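# Move the lowest-lot foam block from its shelf to the desk

## Task

Every foam block sits above a lot number printed on the shelf edge beneath it. Find the foam block in this storeroom whose lot number is smallest and set it on the desk. All other foam blocks must stay on their own shelves. The robot must not fall over or be left tilted, or the task fails. The block has to rest on the desk by itself at the end; if the robot is still holding it in place, it does not count.

## Robot and tools

Robot: TidyBot++, a single-arm mobile robot. The base is 0.54 m long, 0.50 m wide and 0.38 m tall and rolls on four powered casters. On top is one seven-joint arm with a two-finger gripper. The shoulder sits 0.12 m ahead of the base centre and 0.68 m above the floor. Cameras: base_camera (644x364, pinhole) and wrist_camera (644x476, fisheye, looking wherever the hand points). The arm begins folded with the hand aimed down. In that state the wrist and hand reach up to 0.08 m past the base front, and the elbow can be up to 1.15 m high.

Frames: the base frame has its origin on the floor under the base centre, with x forward, y left and z up. hand_pose is reported in this frame and marks the point between the finger pads. Its z axis runs out along the fingers, and the fingers open and close along its y axis. The odometry frame is the base frame as it was when the scene began. base_odometry heading is positive to the left, from -3.142 to 3.142. It counts wheel turns only, so slip shows up as travel, and it drifts a few cm and several degrees over about thirty moves. base_tilt is in degrees, with forward and right positive.

execute_actions(actions, cameras): actions is a list holding one action, or an empty list to just get the state and images. An action may contain base, joints or both, plus optional speeds. Its motions start together.
- base holds exactly one relative move, measured from where the base last reported itself. translate_m is metres straight ahead (forward +), range -2 to 2. strafe_m is metres sideways (left +), range -2 to 2. rotate_rad is radians turned on the spot (counter-clockwise from above +), range -6.3 to 6.3.
- joints maps joint names to absolute target angles in radians: joint_1_rad to joint_7_rad. gripper_pos is an absolute value from 0 (open) to 1 (closed).
- Joint ranges: joint_1_rad any angle (turns the whole arm about vertical; + is clockwise from above, opposite to rotate_rad). joint_2_rad -2.249 to 2.249 (shoulder). joint_3_rad any angle (upper-arm twist). joint_4_rad -2.579 to 2.579 (elbow). joint_5_rad any angle (forearm twist). joint_6_rad -2.099 to 2.099 (wrist). joint_7_rad any angle (hand twist; hand down, + is counter-clockwise from above, and at 1.57 the fingers open left/right). Joints allowed any angle take the short way round, so make steps of less than half a turn.
- speeds caps the top speed for this action only: translate_m and strafe_m 0.05 to 0.5 m/s, rotate_rad 0.1 to 1.57 rad/s. The maximum is the default. A base move needing more than 8.667 s is refused, and no action runs longer than 15 s.
- cameras lists base_camera, wrist_camera or all. Omitted or null gives all; [] gives none. The pictures line gives the order of the returned images.
Unknown keys or out-of-range values cause the whole call to be refused with no motion. Anything left out of an action may still be pushing toward its previous target.

Arm geometry: the upper arm is 0.42 m, the forearm 0.31 m, and the hand 0.31 m to the hand point. With joint_1_rad=0, joint_3_rad=3.14 and joint_5_rad=0, the arm lies in the base's x-z plane. Measured from vertical (forward +), the angles are: upper arm = j2, forearm = j2-j4, hand = j2-j4-j6. Summing length*sin over the segments gives forward reach from the shoulder, and length*cos gives height above it. A downward-pointing hand reaches at most about 0.94 m high, and only near the base. Gripper gap is about 85*(1-gripper_pos) mm. Closed fingertips stick out about 20 mm beyond the hand point and squeeze with roughly 96-120 N.

wait(seconds): 0 to 10 s. Commands nothing and returns the same state and images as an empty call.
zoom_image(camera, region): gives a closer view of part of that camera's latest full image. region is [x0,y0,x1,y1] in pixels, top-left origin, at most 504x504. Use it to read lot numbers.
finished_scene(scene): the scene number (1 or 2). Ends the scene for good once the last command has been held, and reports whether the task succeeded. The block must stay put afterwards.

Result lines: base_status and joint_status say how the last accepted action ended. done for the base only means the wheels turned fully, even if it was blocked or slipped. off_target means it stopped away from the target and may still be pushing. contact_stop or time_out means it holds where it stopped. For the gripper at 1, done means it holds nothing, while off_target means something sits between the fingers. "joint command not followed" with a "cause:" line means a self-collision check withheld the arm targets (the gripper still acts), and those joints may read not_followed. on_its_own reports motion you did not command. motor_effort gives a percentage of maximum, with the peak in brackets; it is noisy and offset. ARM HIT means a hard hit of the arm on itself or the base; nothing checks arm-versus-base. A torque fault (joint_1-4 limit 104.5 N m, warning at 56.7; joint_5-7 limit 51.3, warning at 29.4) stops the arm and gripper for 10 s and skips the rest of the call, though the base continues. MOTOR HOT appears from 60 °C; at 75 °C an OVER-TEMPERATURE FAULT lets the arm sink, and joints show limit_stop_at_motor_heat (send the targets again). Don't hold loads longer than needed. If any call reports a stop, later calls in the same reply are not run.

Accuracy: joint friction can leave joints a little off target while still reporting done. Correct by sending last command + (wanted - read). The hand often ends 1-2 cm from where its targets put it, more when stretched out, and hand_pose can itself be off, so trust the images. With a load the arm sags; never command a joint to the angle it currently reads while holding something.

Avoid: driving while the arm is caught on anything about 0.8 m or higher (risk of tipping); sideways pushes or pulls on a raised hand; driving the base into obstacles (it keeps pushing hard); dropping, slamming or knocking blocks off shelves. Loose objects may occasionally get a brief push. Back off and retract the arm to relieve any tilt.

Each tool is called after "Emit:" as name(argument=value, ...) on one line, values as JSON.

## Session

Emit:
execute_actions(actions=[])

Scene clock: 0.00 s.
base_odometry: x=+0.000 y=+0.000 heading=+0.000 (m, m, rad; odometry frame)
base_tilt: forward=+0.5 right=+0.1 (deg)
base_status: not commanded
joint_positions: joint_1_rad=+0.043 joint_2_rad=-0.350 joint_3_rad=+3.122 joint_4_rad=-2.542 joint_5_rad=+0.007 joint_6_rad=-0.861 joint_7_rad=+1.579 gripper_pos=+0.000
joint_status: not commanded
motor_effort: joint_1_rad=+0 joint_2_rad=+1 joint_3_rad=-1 joint_4_rad=+11 joint_5_rad=+1 joint_6_rad=+1 joint_7_rad=-2 (%)
hand_pose: x=+0.2575 y=-0.0045 z=+0.5840 quat_wxyz=(+0.007, +0.999, -0.006, +0.044) (m; base frame)
pictures: base_camera, wrist_camera
Images, in order (width x height): base_camera 644x364, wrist_camera 644x476.

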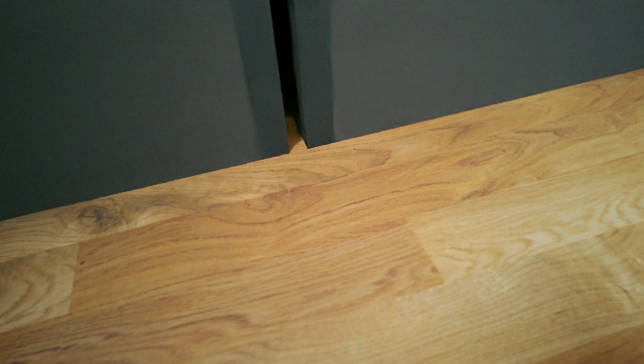

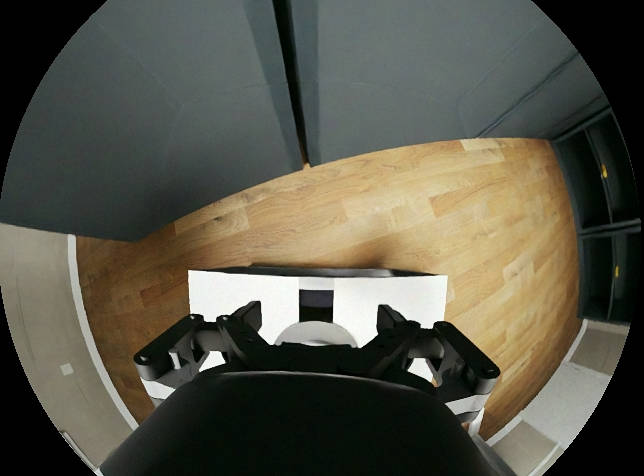

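Emit:
execute_actions(actions=[{"base":{"rotate_rad":-1.3}}], cameras=[])

Emit:
execute_actions(actions=[{"joints":{"joint_6_rad":0.5}}])

Scene clock: 5.53 s.
base_odometry: x=+0.000 y=+0.000 heading=-1.300 (m, m, rad; odometry frame)
base_tilt: forward=+0.5 right=+0.2 (deg)
base_status: done
joint_positions: joint_1_rad=+0.043 joint_2_rad=-0.350 joint_3_rad=+3.122 joint_4_rad=-2.542 joint_5_rad=+0.007 joint_6_rad=-0.861 joint_7_rad=+1.579 gripper_pos=+0.000
joint_status: not commanded
motor_effort: joint_1_rad=+0(0) joint_2_rad=+0(1) joint_3_rad=-1(1) joint_4_rad=+14(14) joint_5_rad=+0(1) joint_6_rad=+1(1) joint_7_rad=-1(1) (%)
hand_pose: x=+0.2575 y=-0.0045 z=+0.5840 quat_wxyz=(+0.007, +0.999, -0.006, +0.044) (m; base frame)
pictures: none
No camera images: the call's "cameras" was empty. Leave "cameras" out to get every camera's image.

Scene clock: 7.17 s.
base_odometry: x=+0.000 y=+0.000 heading=-1.299 (m, m, rad; odometry frame)
base_tilt: forward=+0.5 right=+0.1 (deg)
base_status: not commanded
joint_positions: joint_1_rad=+0.043 joint_2_rad=-0.350 joint_3_rad=+3.122 joint_4_rad=-2.541 joint_5_rad=+0.007 joint_6_rad=+0.495 joint_7_rad=+1.579 gripper_pos=+0.000
joint_status: all done
motor_effort: joint_1_rad=+0(0) joint_2_rad=-5(5) joint_3_rad=+0(2) joint_4_rad=+18(19) joint_5_rad=+1(0) joint_6_rad=+9(9) joint_7_rad=-1(1) (%)
hand_pose: x=+0.5390 y=-0.0069 z=+0.8552 quat_wxyz=(+0.014, +0.750, -0.001, +0.661) (m; base frame)
pictures: base_camera, wrist_camera
Images, in order (width x height): base_camera 644x364, wrist_camera 644x476.

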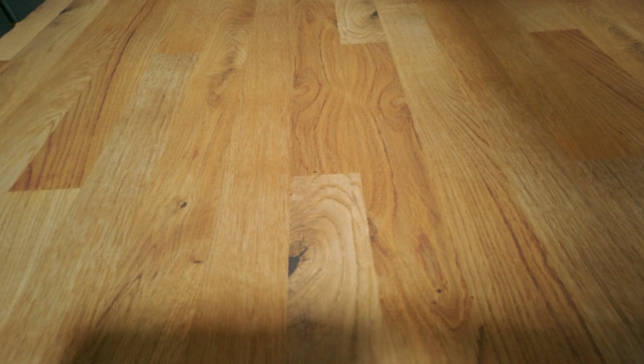

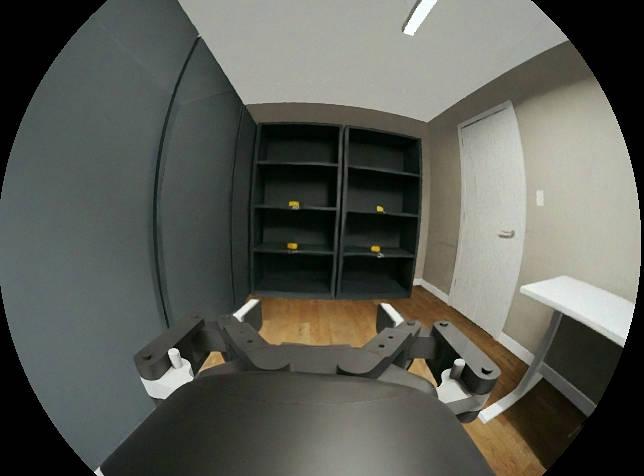

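Emit:
execute_actions(actions=[{"base":{"translate_m":1.4},"joints":{"joint_6_rad":0.62}}])

Emit:
zoom_image(camera="wrist_camera", region=[200,150,480,330])

Scene clock: 14.37 s.
base_odometry: x=+0.374 y=-1.349 heading=-1.300 (m, m, rad; odometry frame)
base_tilt: forward=+0.5 right=+0.1 (deg)
base_status: done
joint_positions: joint_1_rad=+0.043 joint_2_rad=-0.350 joint_3_rad=+3.122 joint_4_rad=-2.542 joint_5_rad=+0.007 joint_6_rad=+0.603 joint_7_rad=+1.579 gripper_pos=+0.000
joint_status: all done
motor_effort: joint_1_rad=+0(0) joint_2_rad=-5(7) joint_3_rad=+0(1) joint_4_rad=+19(21) joint_5_rad=+1(0) joint_6_rad=+9(11) joint_7_rad=-1(1) (%)
hand_pose: x=+0.5414 y=-0.0065 z=+0.8885 quat_wxyz=(+0.015, +0.713, +0.000, +0.701) (m; base frame)
pictures: base_camera, wrist_camera
Images, in order (width x height): base_camera 644x364, wrist_camera 644x476.

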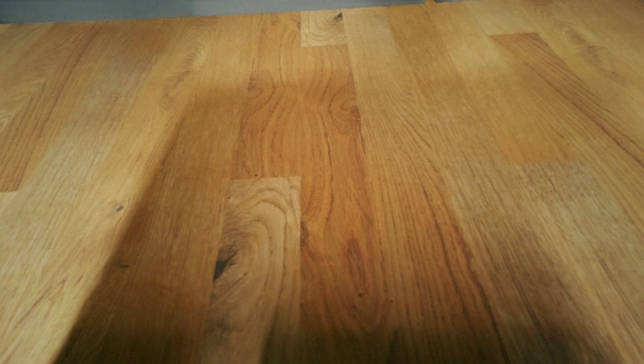

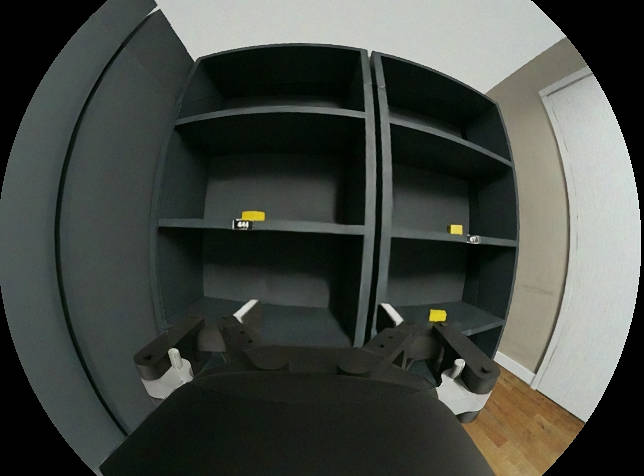

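Region (200, 150, 480, 330) of wrist_camera's 644x476 image, scaled by 1.800; it fills the top 324 rows of this view, and the rest is white.

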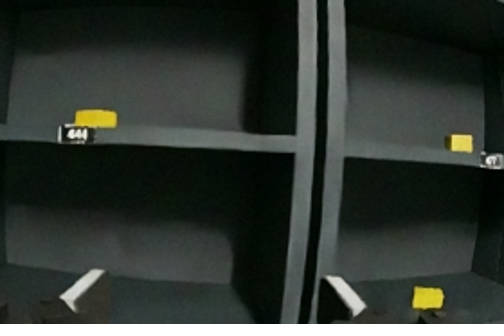

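Emit:
execute_actions(actions=[{"base":{"strafe_m":-0.3},"joints":{"joint_6_rad":0.1}}], cameras=["wrist_camera"])

Emit:
zoom_image(camera="wrist_camera", region=[150,90,480,300])

Scene clock: 19.60 s.
base_odometry: x=+0.084 y=-1.430 heading=-1.300 (m, m, rad; odometry frame)
base_tilt: forward=+0.5 right=+0.2 (deg)
base_status: done
joint_positions: joint_1_rad=+0.043 joint_2_rad=-0.350 joint_3_rad=+3.122 joint_4_rad=-2.542 joint_5_rad=+0.007 joint_6_rad=+0.105 joint_7_rad=+1.579 gripper_pos=+0.000
joint_status: all done
motor_effort: joint_1_rad=+0(0) joint_2_rad=-5(5) joint_3_rad=-2(0) joint_4_rad=+18(20) joint_5_rad=+0(0) joint_6_rad=+7(9) joint_7_rad=-1(1) (%)
hand_pose: x=+0.5009 y=-0.0076 z=+0.7407 quat_wxyz=(+0.013, +0.864, -0.002, +0.503) (m; base frame)
pictures: wrist_camera
Images, in order (width x height): wrist_camera 644x476.

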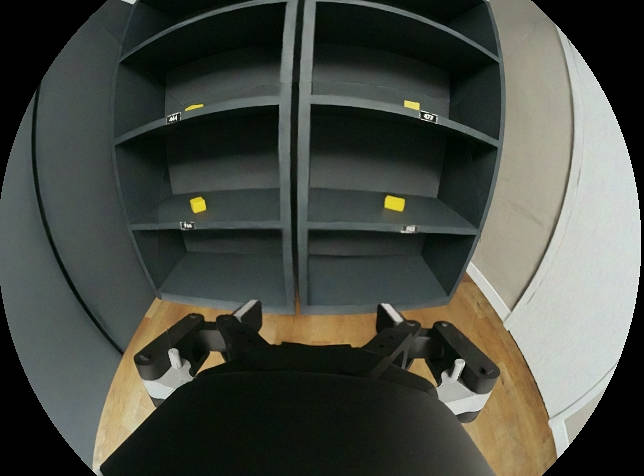

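Region (150, 90, 480, 300) of wrist_camera's 644x476 image, scaled by 1.527; it fills the top 321 rows of this view, and the rest is white.

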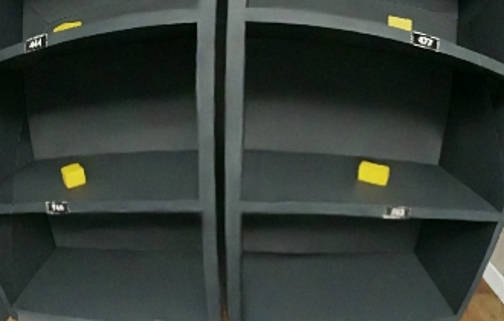

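Emit:
zoom_image(camera="wrist_camera", region=[165,210,215,240])

Emit:
zoom_image(camera="wrist_camera", region=[385,215,435,245])

Emit:
execute_actions(actions=[{"base":{"rotate_rad":-2.6},"joints":{"joint_6_rad":0.5}}], cameras=["wrist_camera"])

Region (165, 210, 215, 240) of wrist_camera's 644x476 image, scaled by 10.080; it fills the top 302 rows of this view, and the rest is white.

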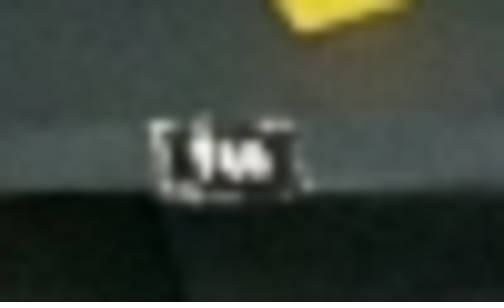

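Region (385, 215, 435, 245) of wrist_camera's 644x476 image, scaled by 10.080; it fills the top 302 rows of this view, and the rest is white.

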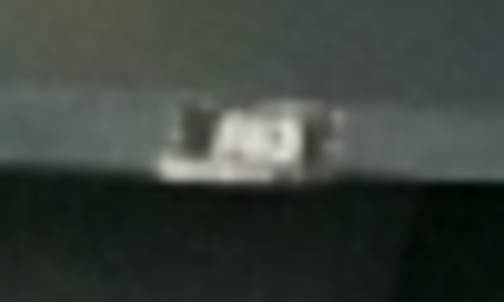

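Scene clock: 26.17 s.
base_odometry: x=+0.084 y=-1.430 heading=+2.384 (m, m, rad; odometry frame)
base_tilt: forward=+0.4 right=+0.2 (deg)
base_status: done
joint_positions: joint_1_rad=+0.043 joint_2_rad=-0.350 joint_3_rad=+3.122 joint_4_rad=-2.540 joint_5_rad=+0.007 joint_6_rad=+0.495 joint_7_rad=+1.579 gripper_pos=+0.000
joint_status: all done
motor_effort: joint_1_rad=+0(1) joint_2_rad=-5(7) joint_3_rad=-1(0) joint_4_rad=+18(20) joint_5_rad=+0(0) joint_6_rad=+9(9) joint_7_rad=-1(1) (%)
hand_pose: x=+0.5394 y=-0.0069 z=+0.8561 quat_wxyz=(+0.014, +0.750, -0.001, +0.662) (m; base frame)
pictures: wrist_camera
Images, in order (width x height): wrist_camera 644x476.

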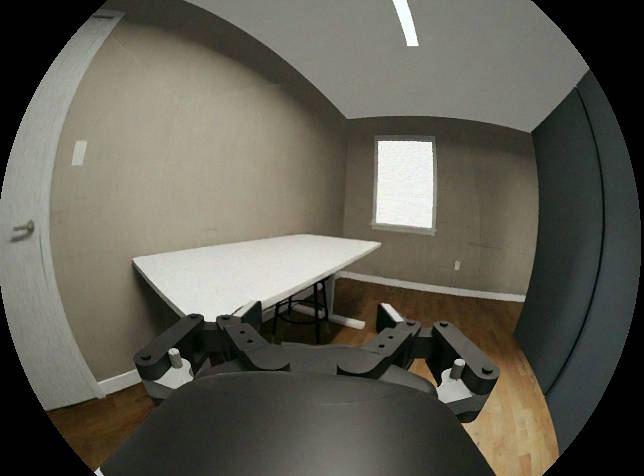

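Emit:
execute_actions(actions=[{"base":{"rotate_rad":2.58}}], cameras=[])

Emit:
execute_actions(actions=[{"joints":{"joint_2_rad":1.2,"joint_4_rad":-1.7,"joint_6_rad":1.3}}])

Scene clock: 35.97 s.
base_odometry: x=+0.084 y=-1.430 heading=-1.320 (m, m, rad; odometry frame)
base_tilt: forward=+0.5 right=+0.1 (deg)
base_status: done
joint_positions: joint_1_rad=+0.043 joint_2_rad=-0.350 joint_3_rad=+3.123 joint_4_rad=-2.540 joint_5_rad=+0.007 joint_6_rad=+0.495 joint_7_rad=+1.579 gripper_pos=+0.000
joint_status: not commanded
motor_effort: joint_1_rad=+0(1) joint_2_rad=-5(6) joint_3_rad=-2(0) joint_4_rad=+18(19) joint_5_rad=+0(0) joint_6_rad=+8(8) joint_7_rad=-2(1) (%)
hand_pose: x=+0.5394 y=-0.0074 z=+0.8561 quat_wxyz=(+0.014, +0.750, -0.001, +0.662) (m; base frame)
pictures: none
No camera images: the call's "cameras" was empty. Leave "cameras" out to get every camera's image.

Scene clock: 38.73 s.
base_odometry: x=+0.084 y=-1.430 heading=-1.320 (m, m, rad; odometry frame)
base_tilt: forward=+0.5 right=+0.2 (deg)
base_status: not commanded
joint_positions: joint_1_rad=+0.043 joint_2_rad=+1.184 joint_3_rad=+3.123 joint_4_rad=-1.718 joint_5_rad=+0.007 joint_6_rad=+1.269 joint_7_rad=+1.579 gripper_pos=+0.000
joint_status: all done
motor_effort: joint_1_rad=+0(0) joint_2_rad=-44(44) joint_3_rad=-3(3) joint_4_rad=+9(19) joint_5_rad=+1(1) joint_6_rad=+9(9) joint_7_rad=-1(1) (%)
hand_pose: x=+0.8935 y=-0.0217 z=+0.5162 quat_wxyz=(+0.007, +0.729, -0.013, +0.685) (m; base frame)
pictures: base_camera, wrist_camera
Images, in order (width x height): base_camera 644x364, wrist_camera 644x476.

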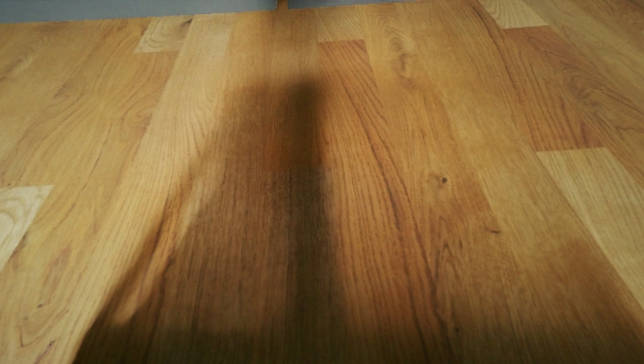

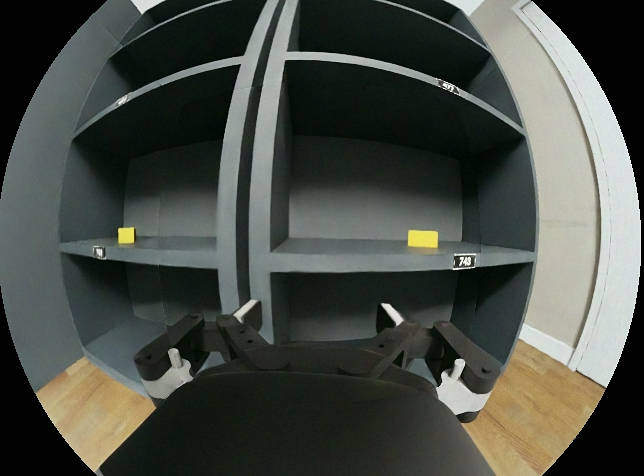

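Emit:
execute_actions(actions=[{"joints":{"joint_1_rad":-0.45}}], cameras=["wrist_camera"])

Emit:
zoom_image(camera="wrist_camera", region=[160,200,340,300])

Scene clock: 43.27 s.
base_odometry: x=+0.084 y=-1.430 heading=-1.320 (m, m, rad; odometry frame)
base_tilt: forward=+0.5 right=+0.2 (deg)
base_status: not commanded
joint_positions: joint_1_rad=-0.449 joint_2_rad=+1.184 joint_3_rad=+3.120 joint_4_rad=-1.716 joint_5_rad=+0.007 joint_6_rad=+1.269 joint_7_rad=+1.579 gripper_pos=+0.000
joint_status: all done
motor_effort: joint_1_rad=+0(4) joint_2_rad=-44(43) joint_3_rad=-3(3) joint_4_rad=+9(10) joint_5_rad=+0(1) joint_6_rad=+8(9) joint_7_rad=-1(1) (%)
hand_pose: x=+0.8118 y=+0.3488 z=+0.5173 quat_wxyz=(-0.162, +0.709, +0.164, +0.666) (m; base frame)
pictures: wrist_camera
Images, in order (width x height): wrist_camera 644x476.

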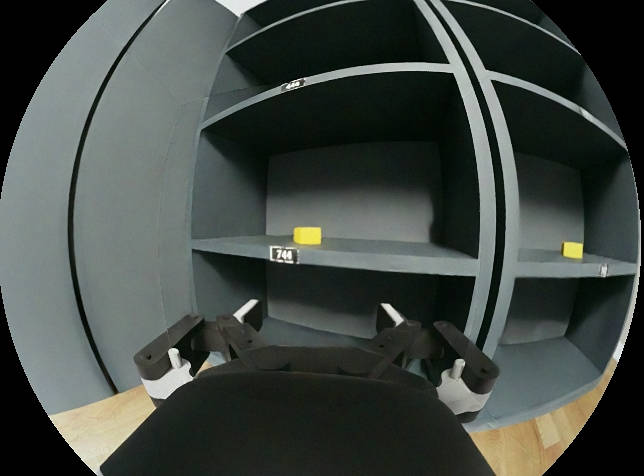

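Region (160, 200, 340, 300) of wrist_camera's 644x476 image, scaled by 2.800.

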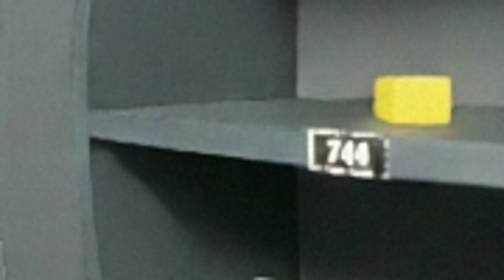

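Emit:
execute_actions(actions=[{"base":{"strafe_m":0.2},"joints":{"joint_1_rad":0,"joint_2_rad":-0.35,"joint_4_rad":-2.54,"joint_6_rad":0.5}}], cameras=[])

Emit:
execute_actions(actions=[{"base":{"translate_m":-0.5}}], cameras=[])

Emit:
execute_actions(actions=[{"base":{"rotate_rad":-3.17}}])

Scene clock: 51.87 s.
base_odometry: x=+0.278 y=-1.380 heading=-1.319 (m, m, rad; odometry frame)
base_tilt: forward=+0.5 right=+0.1 (deg)
base_status: done
joint_positions: joint_1_rad=-0.014 joint_2_rad=-0.330 joint_3_rad=+3.121 joint_4_rad=-2.524 joint_5_rad=+0.007 joint_6_rad=+0.530 joint_7_rad=+1.579 gripper_pos=+0.000
joint_status: all done
motor_effort: joint_1_rad=+0(3) joint_2_rad=-6(47) joint_3_rad=-1(3) joint_4_rad=+19(19) joint_5_rad=+0(0) joint_6_rad=+9(8) joint_7_rad=-2(1) (%)
hand_pose: x=+0.5472 y=+0.0182 z=+0.8673 quat_wxyz=(-0.005, +0.739, +0.021, +0.673) (m; base frame)
pictures: none
No camera images: the call's "cameras" was empty. Leave "cameras" out to get every camera's image.

Scene clock: 54.23 s.
base_odometry: x=+0.154 y=-0.895 heading=-1.319 (m, m, rad; odometry frame)
base_tilt: forward=+0.4 right=+0.1 (deg)
base_status: done
joint_positions: joint_1_rad=-0.014 joint_2_rad=-0.339 joint_3_rad=+3.121 joint_4_rad=-2.528 joint_5_rad=+0.007 joint_6_rad=+0.528 joint_7_rad=+1.579 gripper_pos=+0.000
joint_status: not commanded
motor_effort: joint_1_rad=+0(0) joint_2_rad=-6(9) joint_3_rad=+0(1) joint_4_rad=+18(19) joint_5_rad=+0(0) joint_6_rad=+8(9) joint_7_rad=-1(1) (%)
hand_pose: x=+0.5448 y=+0.0179 z=+0.8682 quat_wxyz=(-0.005, +0.738, +0.021, +0.674) (m; base frame)
pictures: none
No camera images: the call's "cameras" was empty. Leave "cameras" out to get every camera's image.

Scene clock: 57.57 s.
base_odometry: x=+0.154 y=-0.895 heading=+1.794 (m, m, rad; odometry frame)
base_tilt: forward=+0.5 right=+0.2 (deg)
base_status: done
joint_positions: joint_1_rad=-0.010 joint_2_rad=-0.339 joint_3_rad=+3.121 joint_4_rad=-2.528 joint_5_rad=+0.007 joint_6_rad=+0.528 joint_7_rad=+1.579 gripper_pos=+0.000
joint_status: not commanded
motor_effort: joint_1_rad=+0(1) joint_2_rad=-5(6) joint_3_rad=-1(1) joint_4_rad=+19(18) joint_5_rad=+0(0) joint_6_rad=+9(9) joint_7_rad=-2(1) (%)
hand_pose: x=+0.5449 y=+0.0161 z=+0.8682 quat_wxyz=(-0.004, +0.738, +0.020, +0.674) (m; base frame)
pictures: base_camera, wrist_camera
Images, in order (width x height): base_camera 644x364, wrist_camera 644x476.

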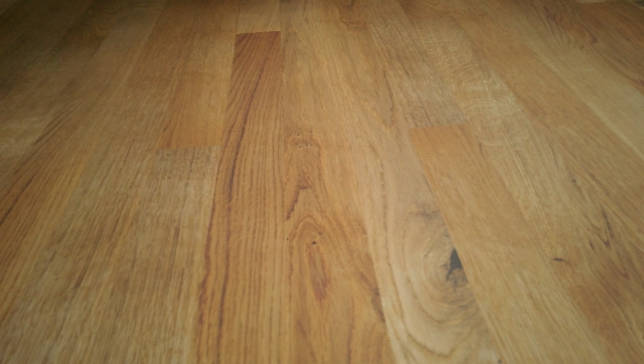

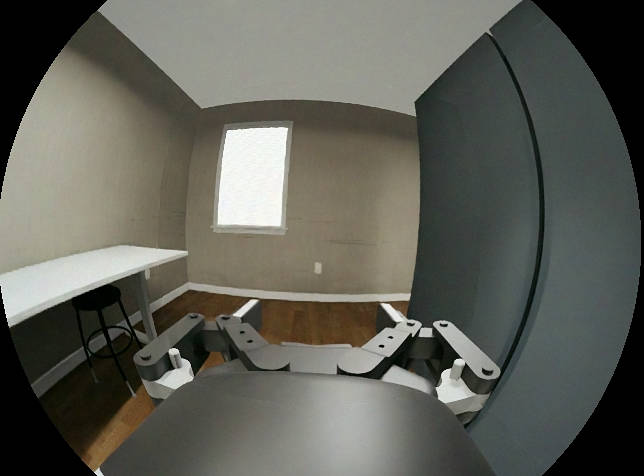

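Emit:
execute_actions(actions=[{"base":{"translate_m":2.0},"joints":{"joint_1_rad":1.2}}])

Scene clock: 65.17 s.
base_odometry: x=-0.288 y=+1.055 heading=+1.794 (m, m, rad; odometry frame)
base_tilt: forward=+0.5 right=+0.2 (deg)
base_status: done
joint_positions: joint_1_rad=+1.188 joint_2_rad=-0.339 joint_3_rad=+3.121 joint_4_rad=-2.528 joint_5_rad=+0.007 joint_6_rad=+0.528 joint_7_rad=+1.579 gripper_pos=+0.000
joint_status: all done
motor_effort: joint_1_rad=+0(1) joint_2_rad=-6(7) joint_3_rad=+0(0) joint_4_rad=+18(19) joint_5_rad=+0(0) joint_6_rad=+9(9) joint_7_rad=-1(1) (%)
hand_pose: x=+0.2891 y=-0.3906 z=+0.8682 quat_wxyz=(+0.377, +0.621, -0.400, +0.559) (m; base frame)
pictures: base_camera, wrist_camera
Images, in order (width x height): base_camera 644x364, wrist_camera 644x476.

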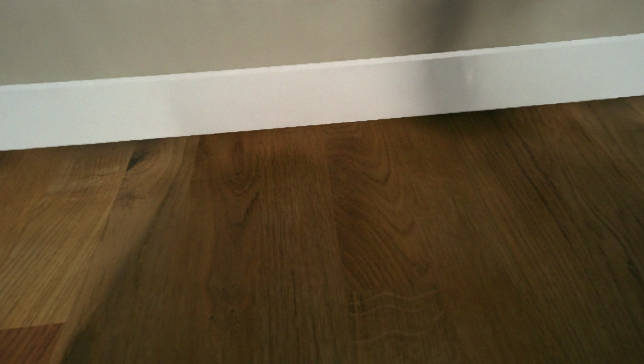

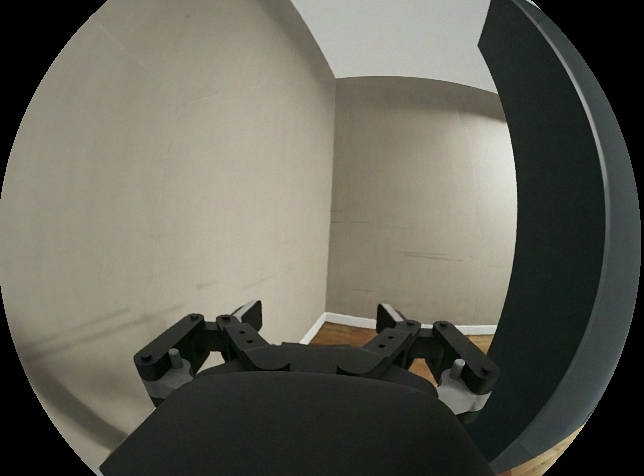

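Emit:
execute_actions(actions=[{"base":{"rotate_rad":-1.64},"joints":{"joint_1_rad":0,"joint_6_rad":0.1}}])

Scene clock: 69.70 s.
base_odometry: x=-0.287 y=+1.055 heading=+0.154 (m, m, rad; odometry frame)
base_tilt: forward=+0.5 right=+0.2 (deg)
base_status: done
joint_positions: joint_1_rad=+0.012 joint_2_rad=-0.339 joint_3_rad=+3.121 joint_4_rad=-2.528 joint_5_rad=+0.007 joint_6_rad=+0.130 joint_7_rad=+1.579 gripper_pos=+0.000
joint_status: all done
motor_effort: joint_1_rad=+0(1) joint_2_rad=-5(6) joint_3_rad=-1(0) joint_4_rad=+18(19) joint_5_rad=+0(0) joint_6_rad=+8(9) joint_7_rad=-1(2) (%)
hand_pose: x=+0.5098 y=+0.0049 z=+0.7502 quat_wxyz=(+0.005, +0.857, +0.012, +0.515) (m; base frame)
pictures: base_camera, wrist_camera
Images, in order (width x height): base_camera 644x364, wrist_camera 644x476.

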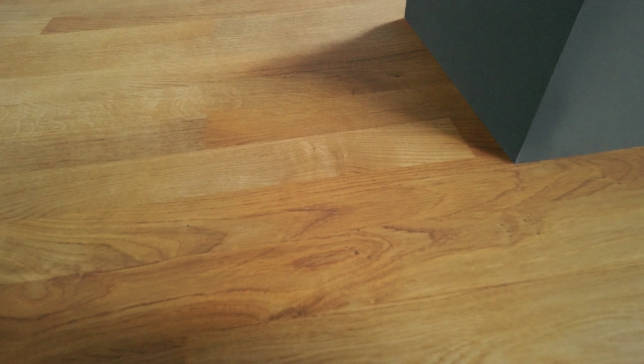

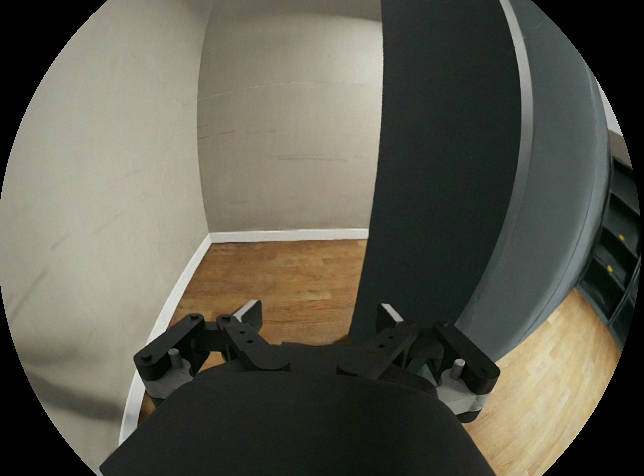

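Emit:
execute_actions(actions=[{"base":{"rotate_rad":0.07}}], cameras=[])

Emit:
execute_actions(actions=[{"base":{"strafe_m":0.25}}], cameras=[])

Emit:
execute_actions(actions=[{"base":{"translate_m":0.5}}])

Scene clock: 74.60 s.
base_odometry: x=-0.287 y=+1.055 heading=+0.224 (m, m, rad; odometry frame)
base_tilt: forward=+0.5 right=+0.2 (deg)
base_status: done
joint_positions: joint_1_rad=+0.008 joint_2_rad=-0.339 joint_3_rad=+3.121 joint_4_rad=-2.528 joint_5_rad=+0.007 joint_6_rad=+0.130 joint_7_rad=+1.579 gripper_pos=+0.000
joint_status: not commanded
motor_effort: joint_1_rad=+0(1) joint_2_rad=-5(5) joint_3_rad=-1(0) joint_4_rad=+18(18) joint_5_rad=+0(0) joint_6_rad=+8(8) joint_7_rad=-1(1) (%)
hand_pose: x=+0.5098 y=+0.0065 z=+0.7502 quat_wxyz=(+0.004, +0.857, +0.013, +0.515) (m; base frame)
pictures: none
No camera images: the call's "cameras" was empty. Leave "cameras" out to get every camera's image.

Scene clock: 76.40 s.
base_odometry: x=-0.343 y=+1.299 heading=+0.223 (m, m, rad; odometry frame)
base_tilt: forward=+0.5 right=+0.1 (deg)
base_status: done
joint_positions: joint_1_rad=+0.008 joint_2_rad=-0.339 joint_3_rad=+3.121 joint_4_rad=-2.528 joint_5_rad=+0.007 joint_6_rad=+0.130 joint_7_rad=+1.579 gripper_pos=+0.000
joint_status: not commanded
motor_effort: joint_1_rad=+0(1) joint_2_rad=-5(5) joint_3_rad=-1(1) joint_4_rad=+18(18) joint_5_rad=+0(0) joint_6_rad=+8(8) joint_7_rad=-1(2) (%)
hand_pose: x=+0.5098 y=+0.0065 z=+0.7502 quat_wxyz=(+0.004, +0.857, +0.013, +0.515) (m; base frame)
pictures: none
No camera images: the call's "cameras" was empty. Leave "cameras" out to get every camera's image.

Scene clock: 78.77 s.
base_odometry: x=+0.145 y=+1.410 heading=+0.223 (m, m, rad; odometry frame)
base_tilt: forward=+0.5 right=+0.1 (deg)
base_status: done
joint_positions: joint_1_rad=+0.008 joint_2_rad=-0.340 joint_3_rad=+3.121 joint_4_rad=-2.529 joint_5_rad=+0.007 joint_6_rad=+0.128 joint_7_rad=+1.579 gripper_pos=+0.000
joint_status: not commanded
motor_effort: joint_1_rad=+0(0) joint_2_rad=-5(8) joint_3_rad=-1(1) joint_4_rad=+18(19) joint_5_rad=+0(0) joint_6_rad=+7(8) joint_7_rad=-1(1) (%)
hand_pose: x=+0.5094 y=+0.0065 z=+0.7498 quat_wxyz=(+0.004, +0.857, +0.013, +0.515) (m; base frame)
pictures: base_camera, wrist_camera
Images, in order (width x height): base_camera 644x364, wrist_camera 644x476.

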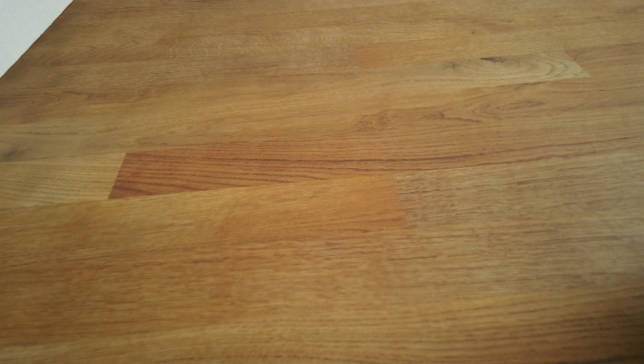

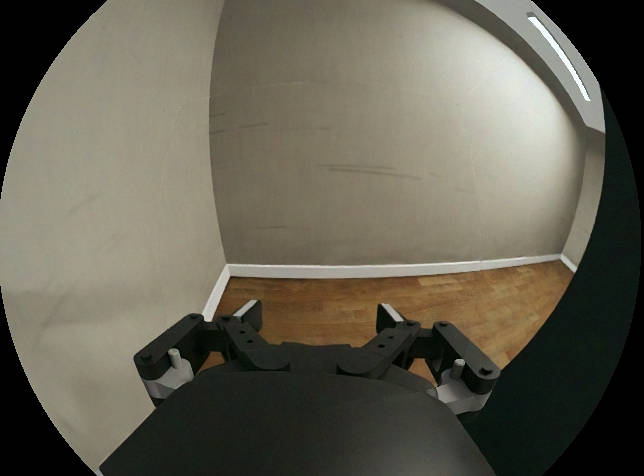

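Emit:
execute_actions(actions=[{"base":{"translate_m":1.0},"joints":{"joint_1_rad":1.57,"joint_6_rad":0.4}}])

Scene clock: 84.77 s.
base_odometry: x=+1.120 y=+1.632 heading=+0.224 (m, m, rad; odometry frame)
base_tilt: forward=+0.5 right=+0.1 (deg)
base_status: done
joint_positions: joint_1_rad=+1.557 joint_2_rad=-0.340 joint_3_rad=+3.121 joint_4_rad=-2.529 joint_5_rad=+0.007 joint_6_rad=+0.370 joint_7_rad=+1.579 gripper_pos=+0.000
joint_status: all done
motor_effort: joint_1_rad=+0(1) joint_2_rad=-6(6) joint_3_rad=-1(0) joint_4_rad=+19(19) joint_5_rad=+0(0) joint_6_rad=+9(8) joint_7_rad=-2(2) (%)
hand_pose: x=+0.1360 y=-0.4170 z=+0.8195 quat_wxyz=(+0.431, +0.573, -0.542, +0.437) (m; base frame)
pictures: base_camera, wrist_camera
Images, in order (width x height): base_camera 644x364, wrist_camera 644x476.

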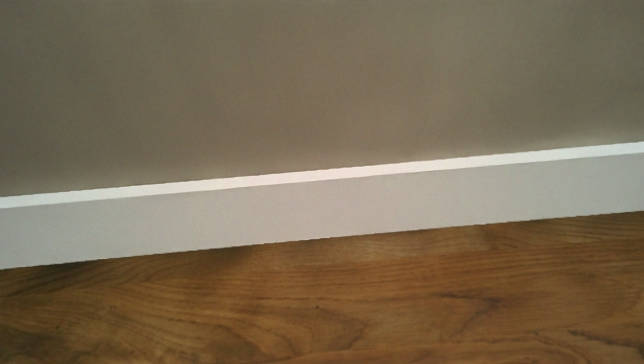

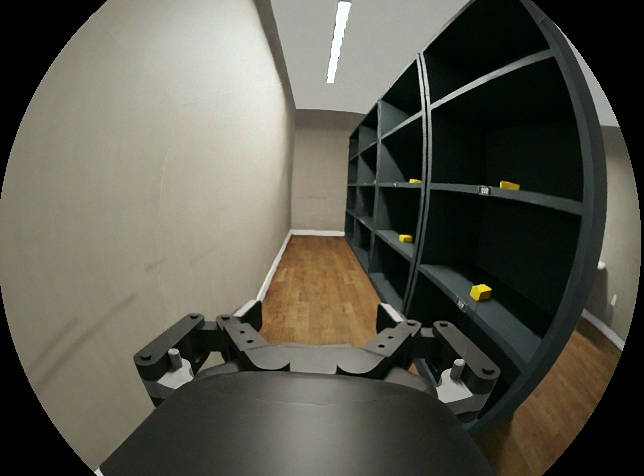

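Emit:
execute_actions(actions=[{"base":{"strafe_m":-0.95},"joints":{"joint_1_rad":3.1,"joint_6_rad":0.2}}])

Scene clock: 92.40 s.
base_odometry: x=+1.331 y=+0.706 heading=+0.224 (m, m, rad; odometry frame)
base_tilt: forward=+0.5 right=+0.2 (deg)
base_status: done
joint_positions: joint_1_rad=+3.087 joint_2_rad=-0.340 joint_3_rad=+3.121 joint_4_rad=-2.530 joint_5_rad=+0.007 joint_6_rad=+0.231 joint_7_rad=+1.579 gripper_pos=+0.000
joint_status: all done
motor_effort: joint_1_rad=+0(0) joint_2_rad=-5(6) joint_3_rad=-1(0) joint_4_rad=+19(20) joint_5_rad=+0(0) joint_6_rad=+8(9) joint_7_rad=-2(1) (%)
hand_pose: x=-0.2834 y=-0.0324 z=+0.7784 quat_wxyz=(+0.557, +0.039, -0.829, +0.014) (m; base frame)
pictures: base_camera, wrist_camera
Images, in order (width x height): base_camera 644x364, wrist_camera 644x476.

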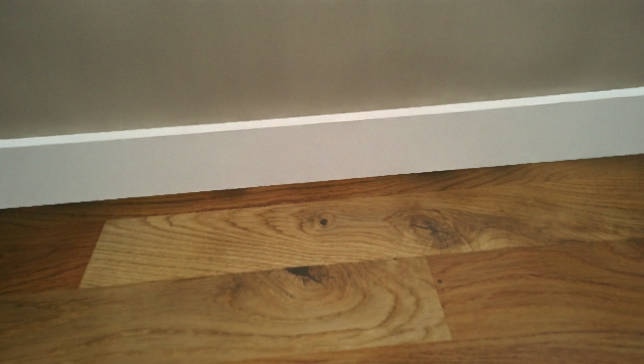

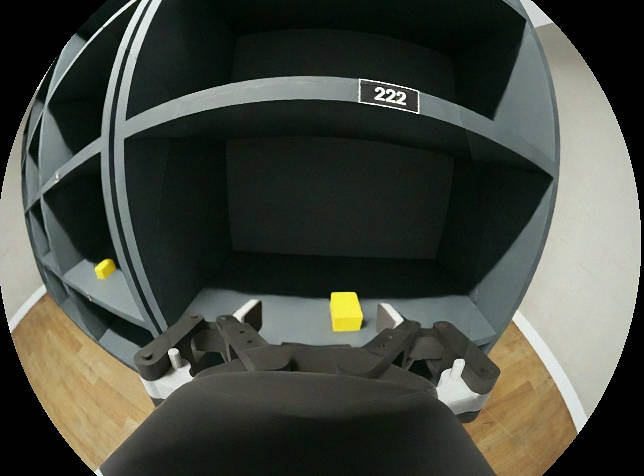

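Emit:
execute_actions(actions=[{"base":{"translate_m":0.14},"joints":{"joint_6_rad":-0.25}}], cameras=["wrist_camera"])

Emit:
execute_actions(actions=[{"base":{"rotate_rad":0.06}}], cameras=[])

Emit:
execute_actions(actions=[{"base":{"strafe_m":-0.85},"joints":{"joint_6_rad":-0.1}}])

Scene clock: 100.80 s.
base_odometry: x=+1.468 y=+0.737 heading=+0.224 (m, m, rad; odometry frame)
base_tilt: forward=+0.5 right=+0.1 (deg)
base_status: done
joint_positions: joint_1_rad=+3.087 joint_2_rad=-0.343 joint_3_rad=+3.121 joint_4_rad=-2.535 joint_5_rad=+0.007 joint_6_rad=-0.243 joint_7_rad=+1.579 gripper_pos=+0.000
joint_status: all done
motor_effort: joint_1_rad=+0(0) joint_2_rad=-4(8) joint_3_rad=-1(1) joint_4_rad=+16(19) joint_5_rad=+0(0) joint_6_rad=+5(8) joint_7_rad=-1(1) (%)
hand_pose: x=-0.1961 y=-0.0239 z=+0.6582 quat_wxyz=(+0.346, +0.043, -0.937, +0.006) (m; base frame)
pictures: wrist_camera
Images, in order (width x height): wrist_camera 644x476.

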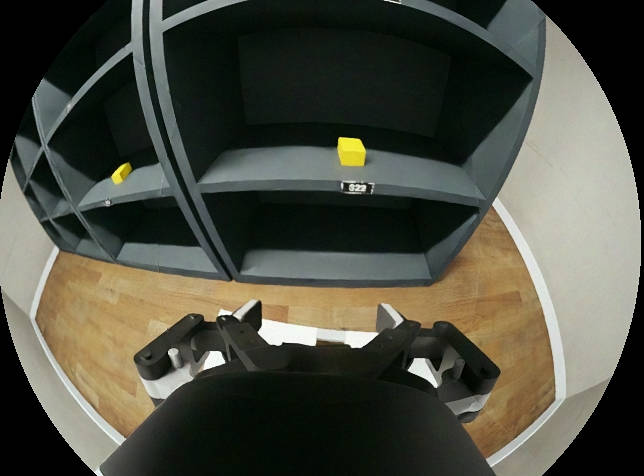

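Scene clock: 101.47 s.
base_odometry: x=+1.468 y=+0.737 heading=+0.284 (m, m, rad; odometry frame)
base_tilt: forward=+0.5 right=+0.2 (deg)
base_status: done
joint_positions: joint_1_rad=+3.088 joint_2_rad=-0.343 joint_3_rad=+3.121 joint_4_rad=-2.535 joint_5_rad=+0.007 joint_6_rad=-0.243 joint_7_rad=+1.579 gripper_pos=+0.000
joint_status: not commanded
motor_effort: joint_1_rad=+0(0) joint_2_rad=-3(4) joint_3_rad=-1(1) joint_4_rad=+17(17) joint_5_rad=+1(1) joint_6_rad=+6(6) joint_7_rad=-2(1) (%)
hand_pose: x=-0.1961 y=-0.0237 z=+0.6582 quat_wxyz=(+0.346, +0.042, -0.937, +0.006) (m; base frame)
pictures: none
No camera images: the call's "cameras" was empty. Leave "cameras" out to get every camera's image.

Scene clock: 104.53 s.
base_odometry: x=+1.707 y=-0.079 heading=+0.284 (m, m, rad; odometry frame)
base_tilt: forward=+0.5 right=+0.2 (deg)
base_status: done
joint_positions: joint_1_rad=+3.088 joint_2_rad=-0.343 joint_3_rad=+3.121 joint_4_rad=-2.535 joint_5_rad=+0.007 joint_6_rad=-0.115 joint_7_rad=+1.579 gripper_pos=+0.000
joint_status: all done
motor_effort: joint_1_rad=+0(1) joint_2_rad=-4(5) joint_3_rad=-1(1) joint_4_rad=+17(19) joint_5_rad=+1(0) joint_6_rad=+6(7) joint_7_rad=-1(1) (%)
hand_pose: x=-0.2244 y=-0.0262 z=+0.6858 quat_wxyz=(+0.405, +0.042, -0.913, +0.008) (m; base frame)
pictures: base_camera, wrist_camera
Images, in order (width x height): base_camera 644x364, wrist_camera 644x476.

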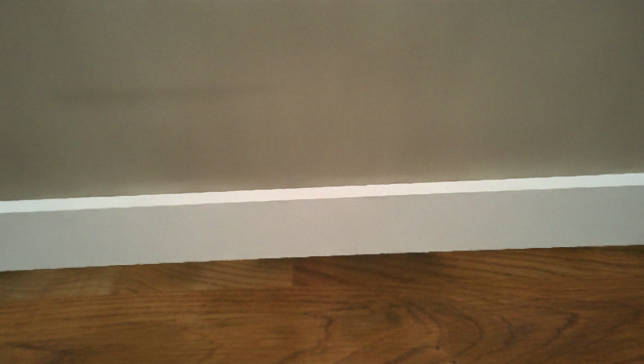

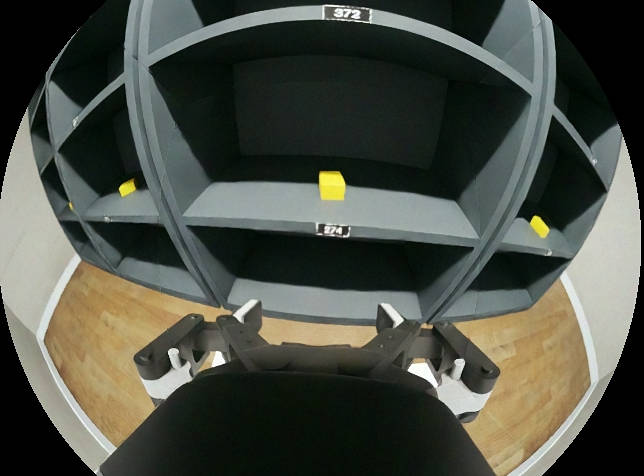

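Emit:
execute_actions(actions=[{"base":{"strafe_m":-0.85}}])

Emit:
execute_actions(actions=[{"base":{"strafe_m":-0.6}}])

Scene clock: 109.87 s.
base_odometry: x=+1.946 y=-0.895 heading=+0.285 (m, m, rad; odometry frame)
base_tilt: forward=+0.5 right=+0.2 (deg)
base_status: done
joint_positions: joint_1_rad=+3.088 joint_2_rad=-0.343 joint_3_rad=+3.121 joint_4_rad=-2.535 joint_5_rad=+0.007 joint_6_rad=-0.115 joint_7_rad=+1.579 gripper_pos=+0.000
joint_status: not commanded
motor_effort: joint_1_rad=+0(0) joint_2_rad=-4(5) joint_3_rad=-1(0) joint_4_rad=+17(17) joint_5_rad=+0(0) joint_6_rad=+6(6) joint_7_rad=-1(1) (%)
hand_pose: x=-0.2244 y=-0.0261 z=+0.6858 quat_wxyz=(+0.405, +0.041, -0.913, +0.008) (m; base frame)
pictures: base_camera, wrist_camera
Images, in order (width x height): base_camera 644x364, wrist_camera 644x476.

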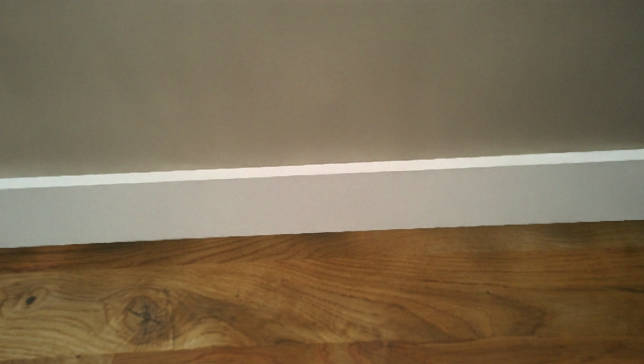

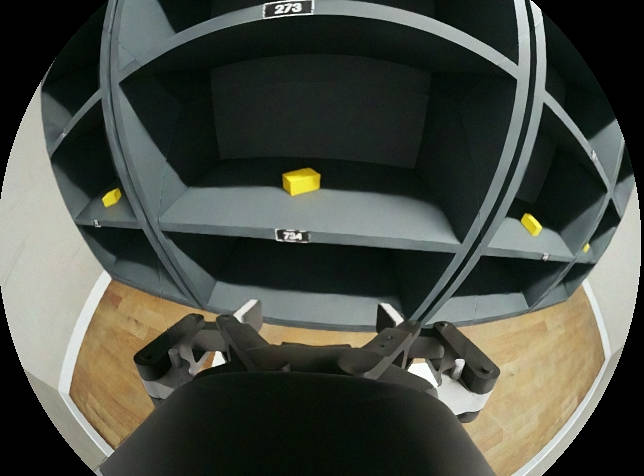

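Scene clock: 112.43 s.
base_odometry: x=+2.114 y=-1.470 heading=+0.285 (m, m, rad; odometry frame)
base_tilt: forward=+0.4 right=+0.2 (deg)
base_status: done
joint_positions: joint_1_rad=+3.089 joint_2_rad=-0.343 joint_3_rad=+3.121 joint_4_rad=-2.535 joint_5_rad=+0.007 joint_6_rad=-0.115 joint_7_rad=+1.579 gripper_pos=+0.000
joint_status: not commanded
motor_effort: joint_1_rad=+0(0) joint_2_rad=-4(5) joint_3_rad=-1(1) joint_4_rad=+17(18) joint_5_rad=+1(0) joint_6_rad=+7(7) joint_7_rad=-1(1) (%)
hand_pose: x=-0.2244 y=-0.0260 z=+0.6858 quat_wxyz=(+0.405, +0.041, -0.913, +0.008) (m; base frame)
pictures: base_camera, wrist_camera
Images, in order (width x height): base_camera 644x364, wrist_camera 644x476.

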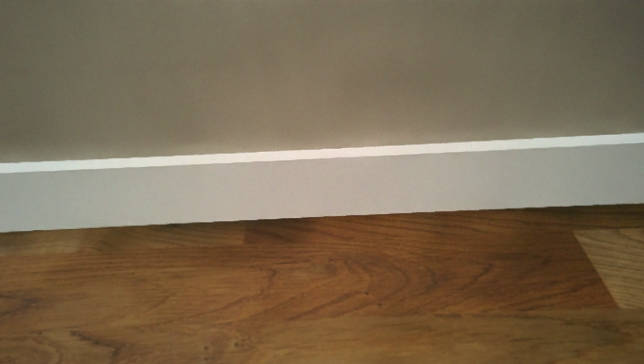

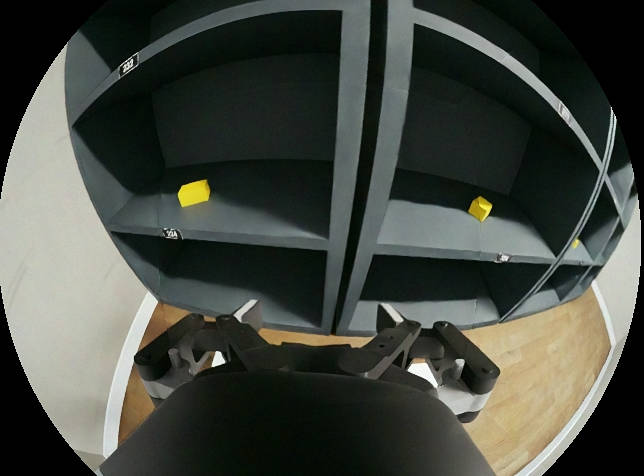

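Emit:
execute_actions(actions=[{"base":{"strafe_m":-0.3}}], cameras=["wrist_camera"])

Emit:
zoom_image(camera="wrist_camera", region=[150,0,350,260])

Scene clock: 117.57 s.
base_odometry: x=+2.199 y=-1.758 heading=+0.285 (m, m, rad; odometry frame)
base_tilt: forward=+0.5 right=+0.2 (deg)
base_status: done
joint_positions: joint_1_rad=+3.089 joint_2_rad=-0.343 joint_3_rad=+3.121 joint_4_rad=-2.535 joint_5_rad=+0.007 joint_6_rad=-0.115 joint_7_rad=+1.579 gripper_pos=+0.000
joint_status: not commanded
motor_effort: joint_1_rad=+0(0) joint_2_rad=-4(5) joint_3_rad=-1(0) joint_4_rad=+18(18) joint_5_rad=+0(0) joint_6_rad=+6(6) joint_7_rad=-1(1) (%)
hand_pose: x=-0.2244 y=-0.0259 z=+0.6858 quat_wxyz=(+0.405, +0.041, -0.913, +0.008) (m; base frame)
pictures: wrist_camera
Images, in order (width x height): wrist_camera 644x476.

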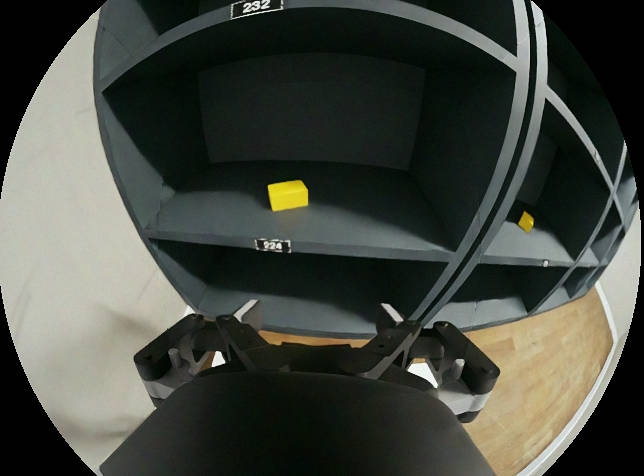

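Region (150, 0, 350, 260) of wrist_camera's 644x476 image, scaled by 1.938; it fills the left 388 columns of this view, and the rest is white.

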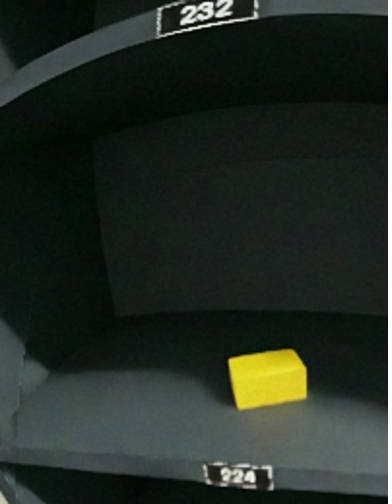

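Emit:
execute_actions(actions=[{"base":{"strafe_m":2.0}}], cameras=[])

Emit:
execute_actions(actions=[{"base":{"strafe_m":0.72},"joints":{"joint_1_rad":3.14,"joint_4_rad":-2.07,"joint_6_rad":0.15}}])

Scene clock: 128.63 s.
base_odometry: x=+1.637 y=+0.161 heading=+0.285 (m, m, rad; odometry frame)
base_tilt: forward=+0.5 right=+0.1 (deg)
base_status: done
joint_positions: joint_1_rad=+3.089 joint_2_rad=-0.343 joint_3_rad=+3.121 joint_4_rad=-2.535 joint_5_rad=+0.007 joint_6_rad=-0.115 joint_7_rad=+1.579 gripper_pos=+0.000
joint_status: not commanded
motor_effort: joint_1_rad=+0(1) joint_2_rad=-4(9) joint_3_rad=-1(1) joint_4_rad=+17(18) joint_5_rad=+1(0) joint_6_rad=+7(7) joint_7_rad=-1(2) (%)
hand_pose: x=-0.2244 y=-0.0258 z=+0.6858 quat_wxyz=(+0.405, +0.041, -0.913, +0.008) (m; base frame)
pictures: none
No camera images: the call's "cameras" was empty. Leave "cameras" out to get every camera's image.

Scene clock: 131.43 s.
base_odometry: x=+1.435 y=+0.852 heading=+0.285 (m, m, rad; odometry frame)
base_tilt: forward=+0.5 right=+0.2 (deg)
base_status: done
joint_positions: joint_1_rad=+3.130 joint_2_rad=-0.343 joint_3_rad=+3.122 joint_4_rad=-2.083 joint_5_rad=+0.007 joint_6_rad=+0.123 joint_7_rad=+1.579 gripper_pos=+0.000
joint_status: all done
motor_effort: joint_1_rad=+0(1) joint_2_rad=-8(8) joint_3_rad=+0(0) joint_4_rad=+21(21) joint_5_rad=+1(0) joint_6_rad=+9(8) joint_7_rad=-1(1) (%)
hand_pose: x=-0.3597 y=-0.0186 z=+1.0109 quat_wxyz=(+0.691, +0.019, -0.723, +0.003) (m; base frame)
pictures: base_camera, wrist_camera
Images, in order (width x height): base_camera 644x364, wrist_camera 644x476.

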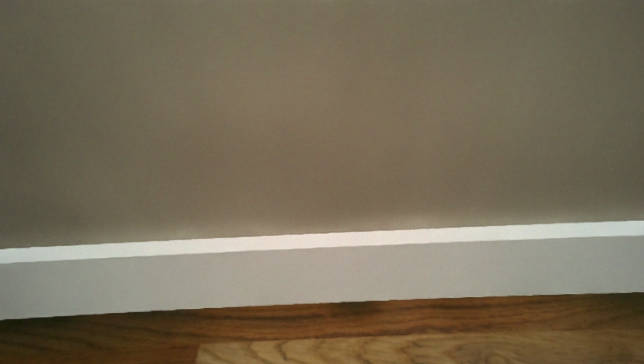

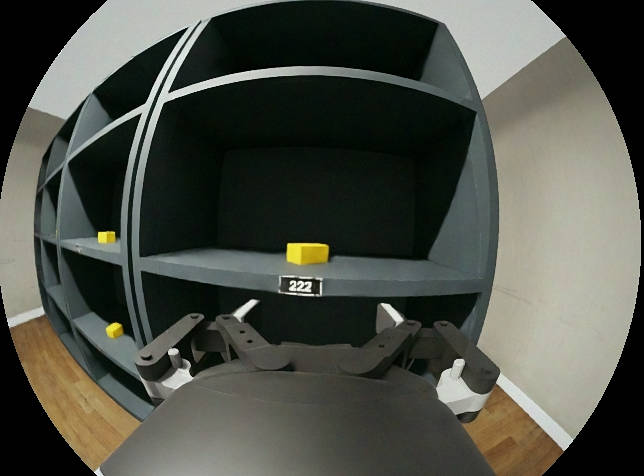

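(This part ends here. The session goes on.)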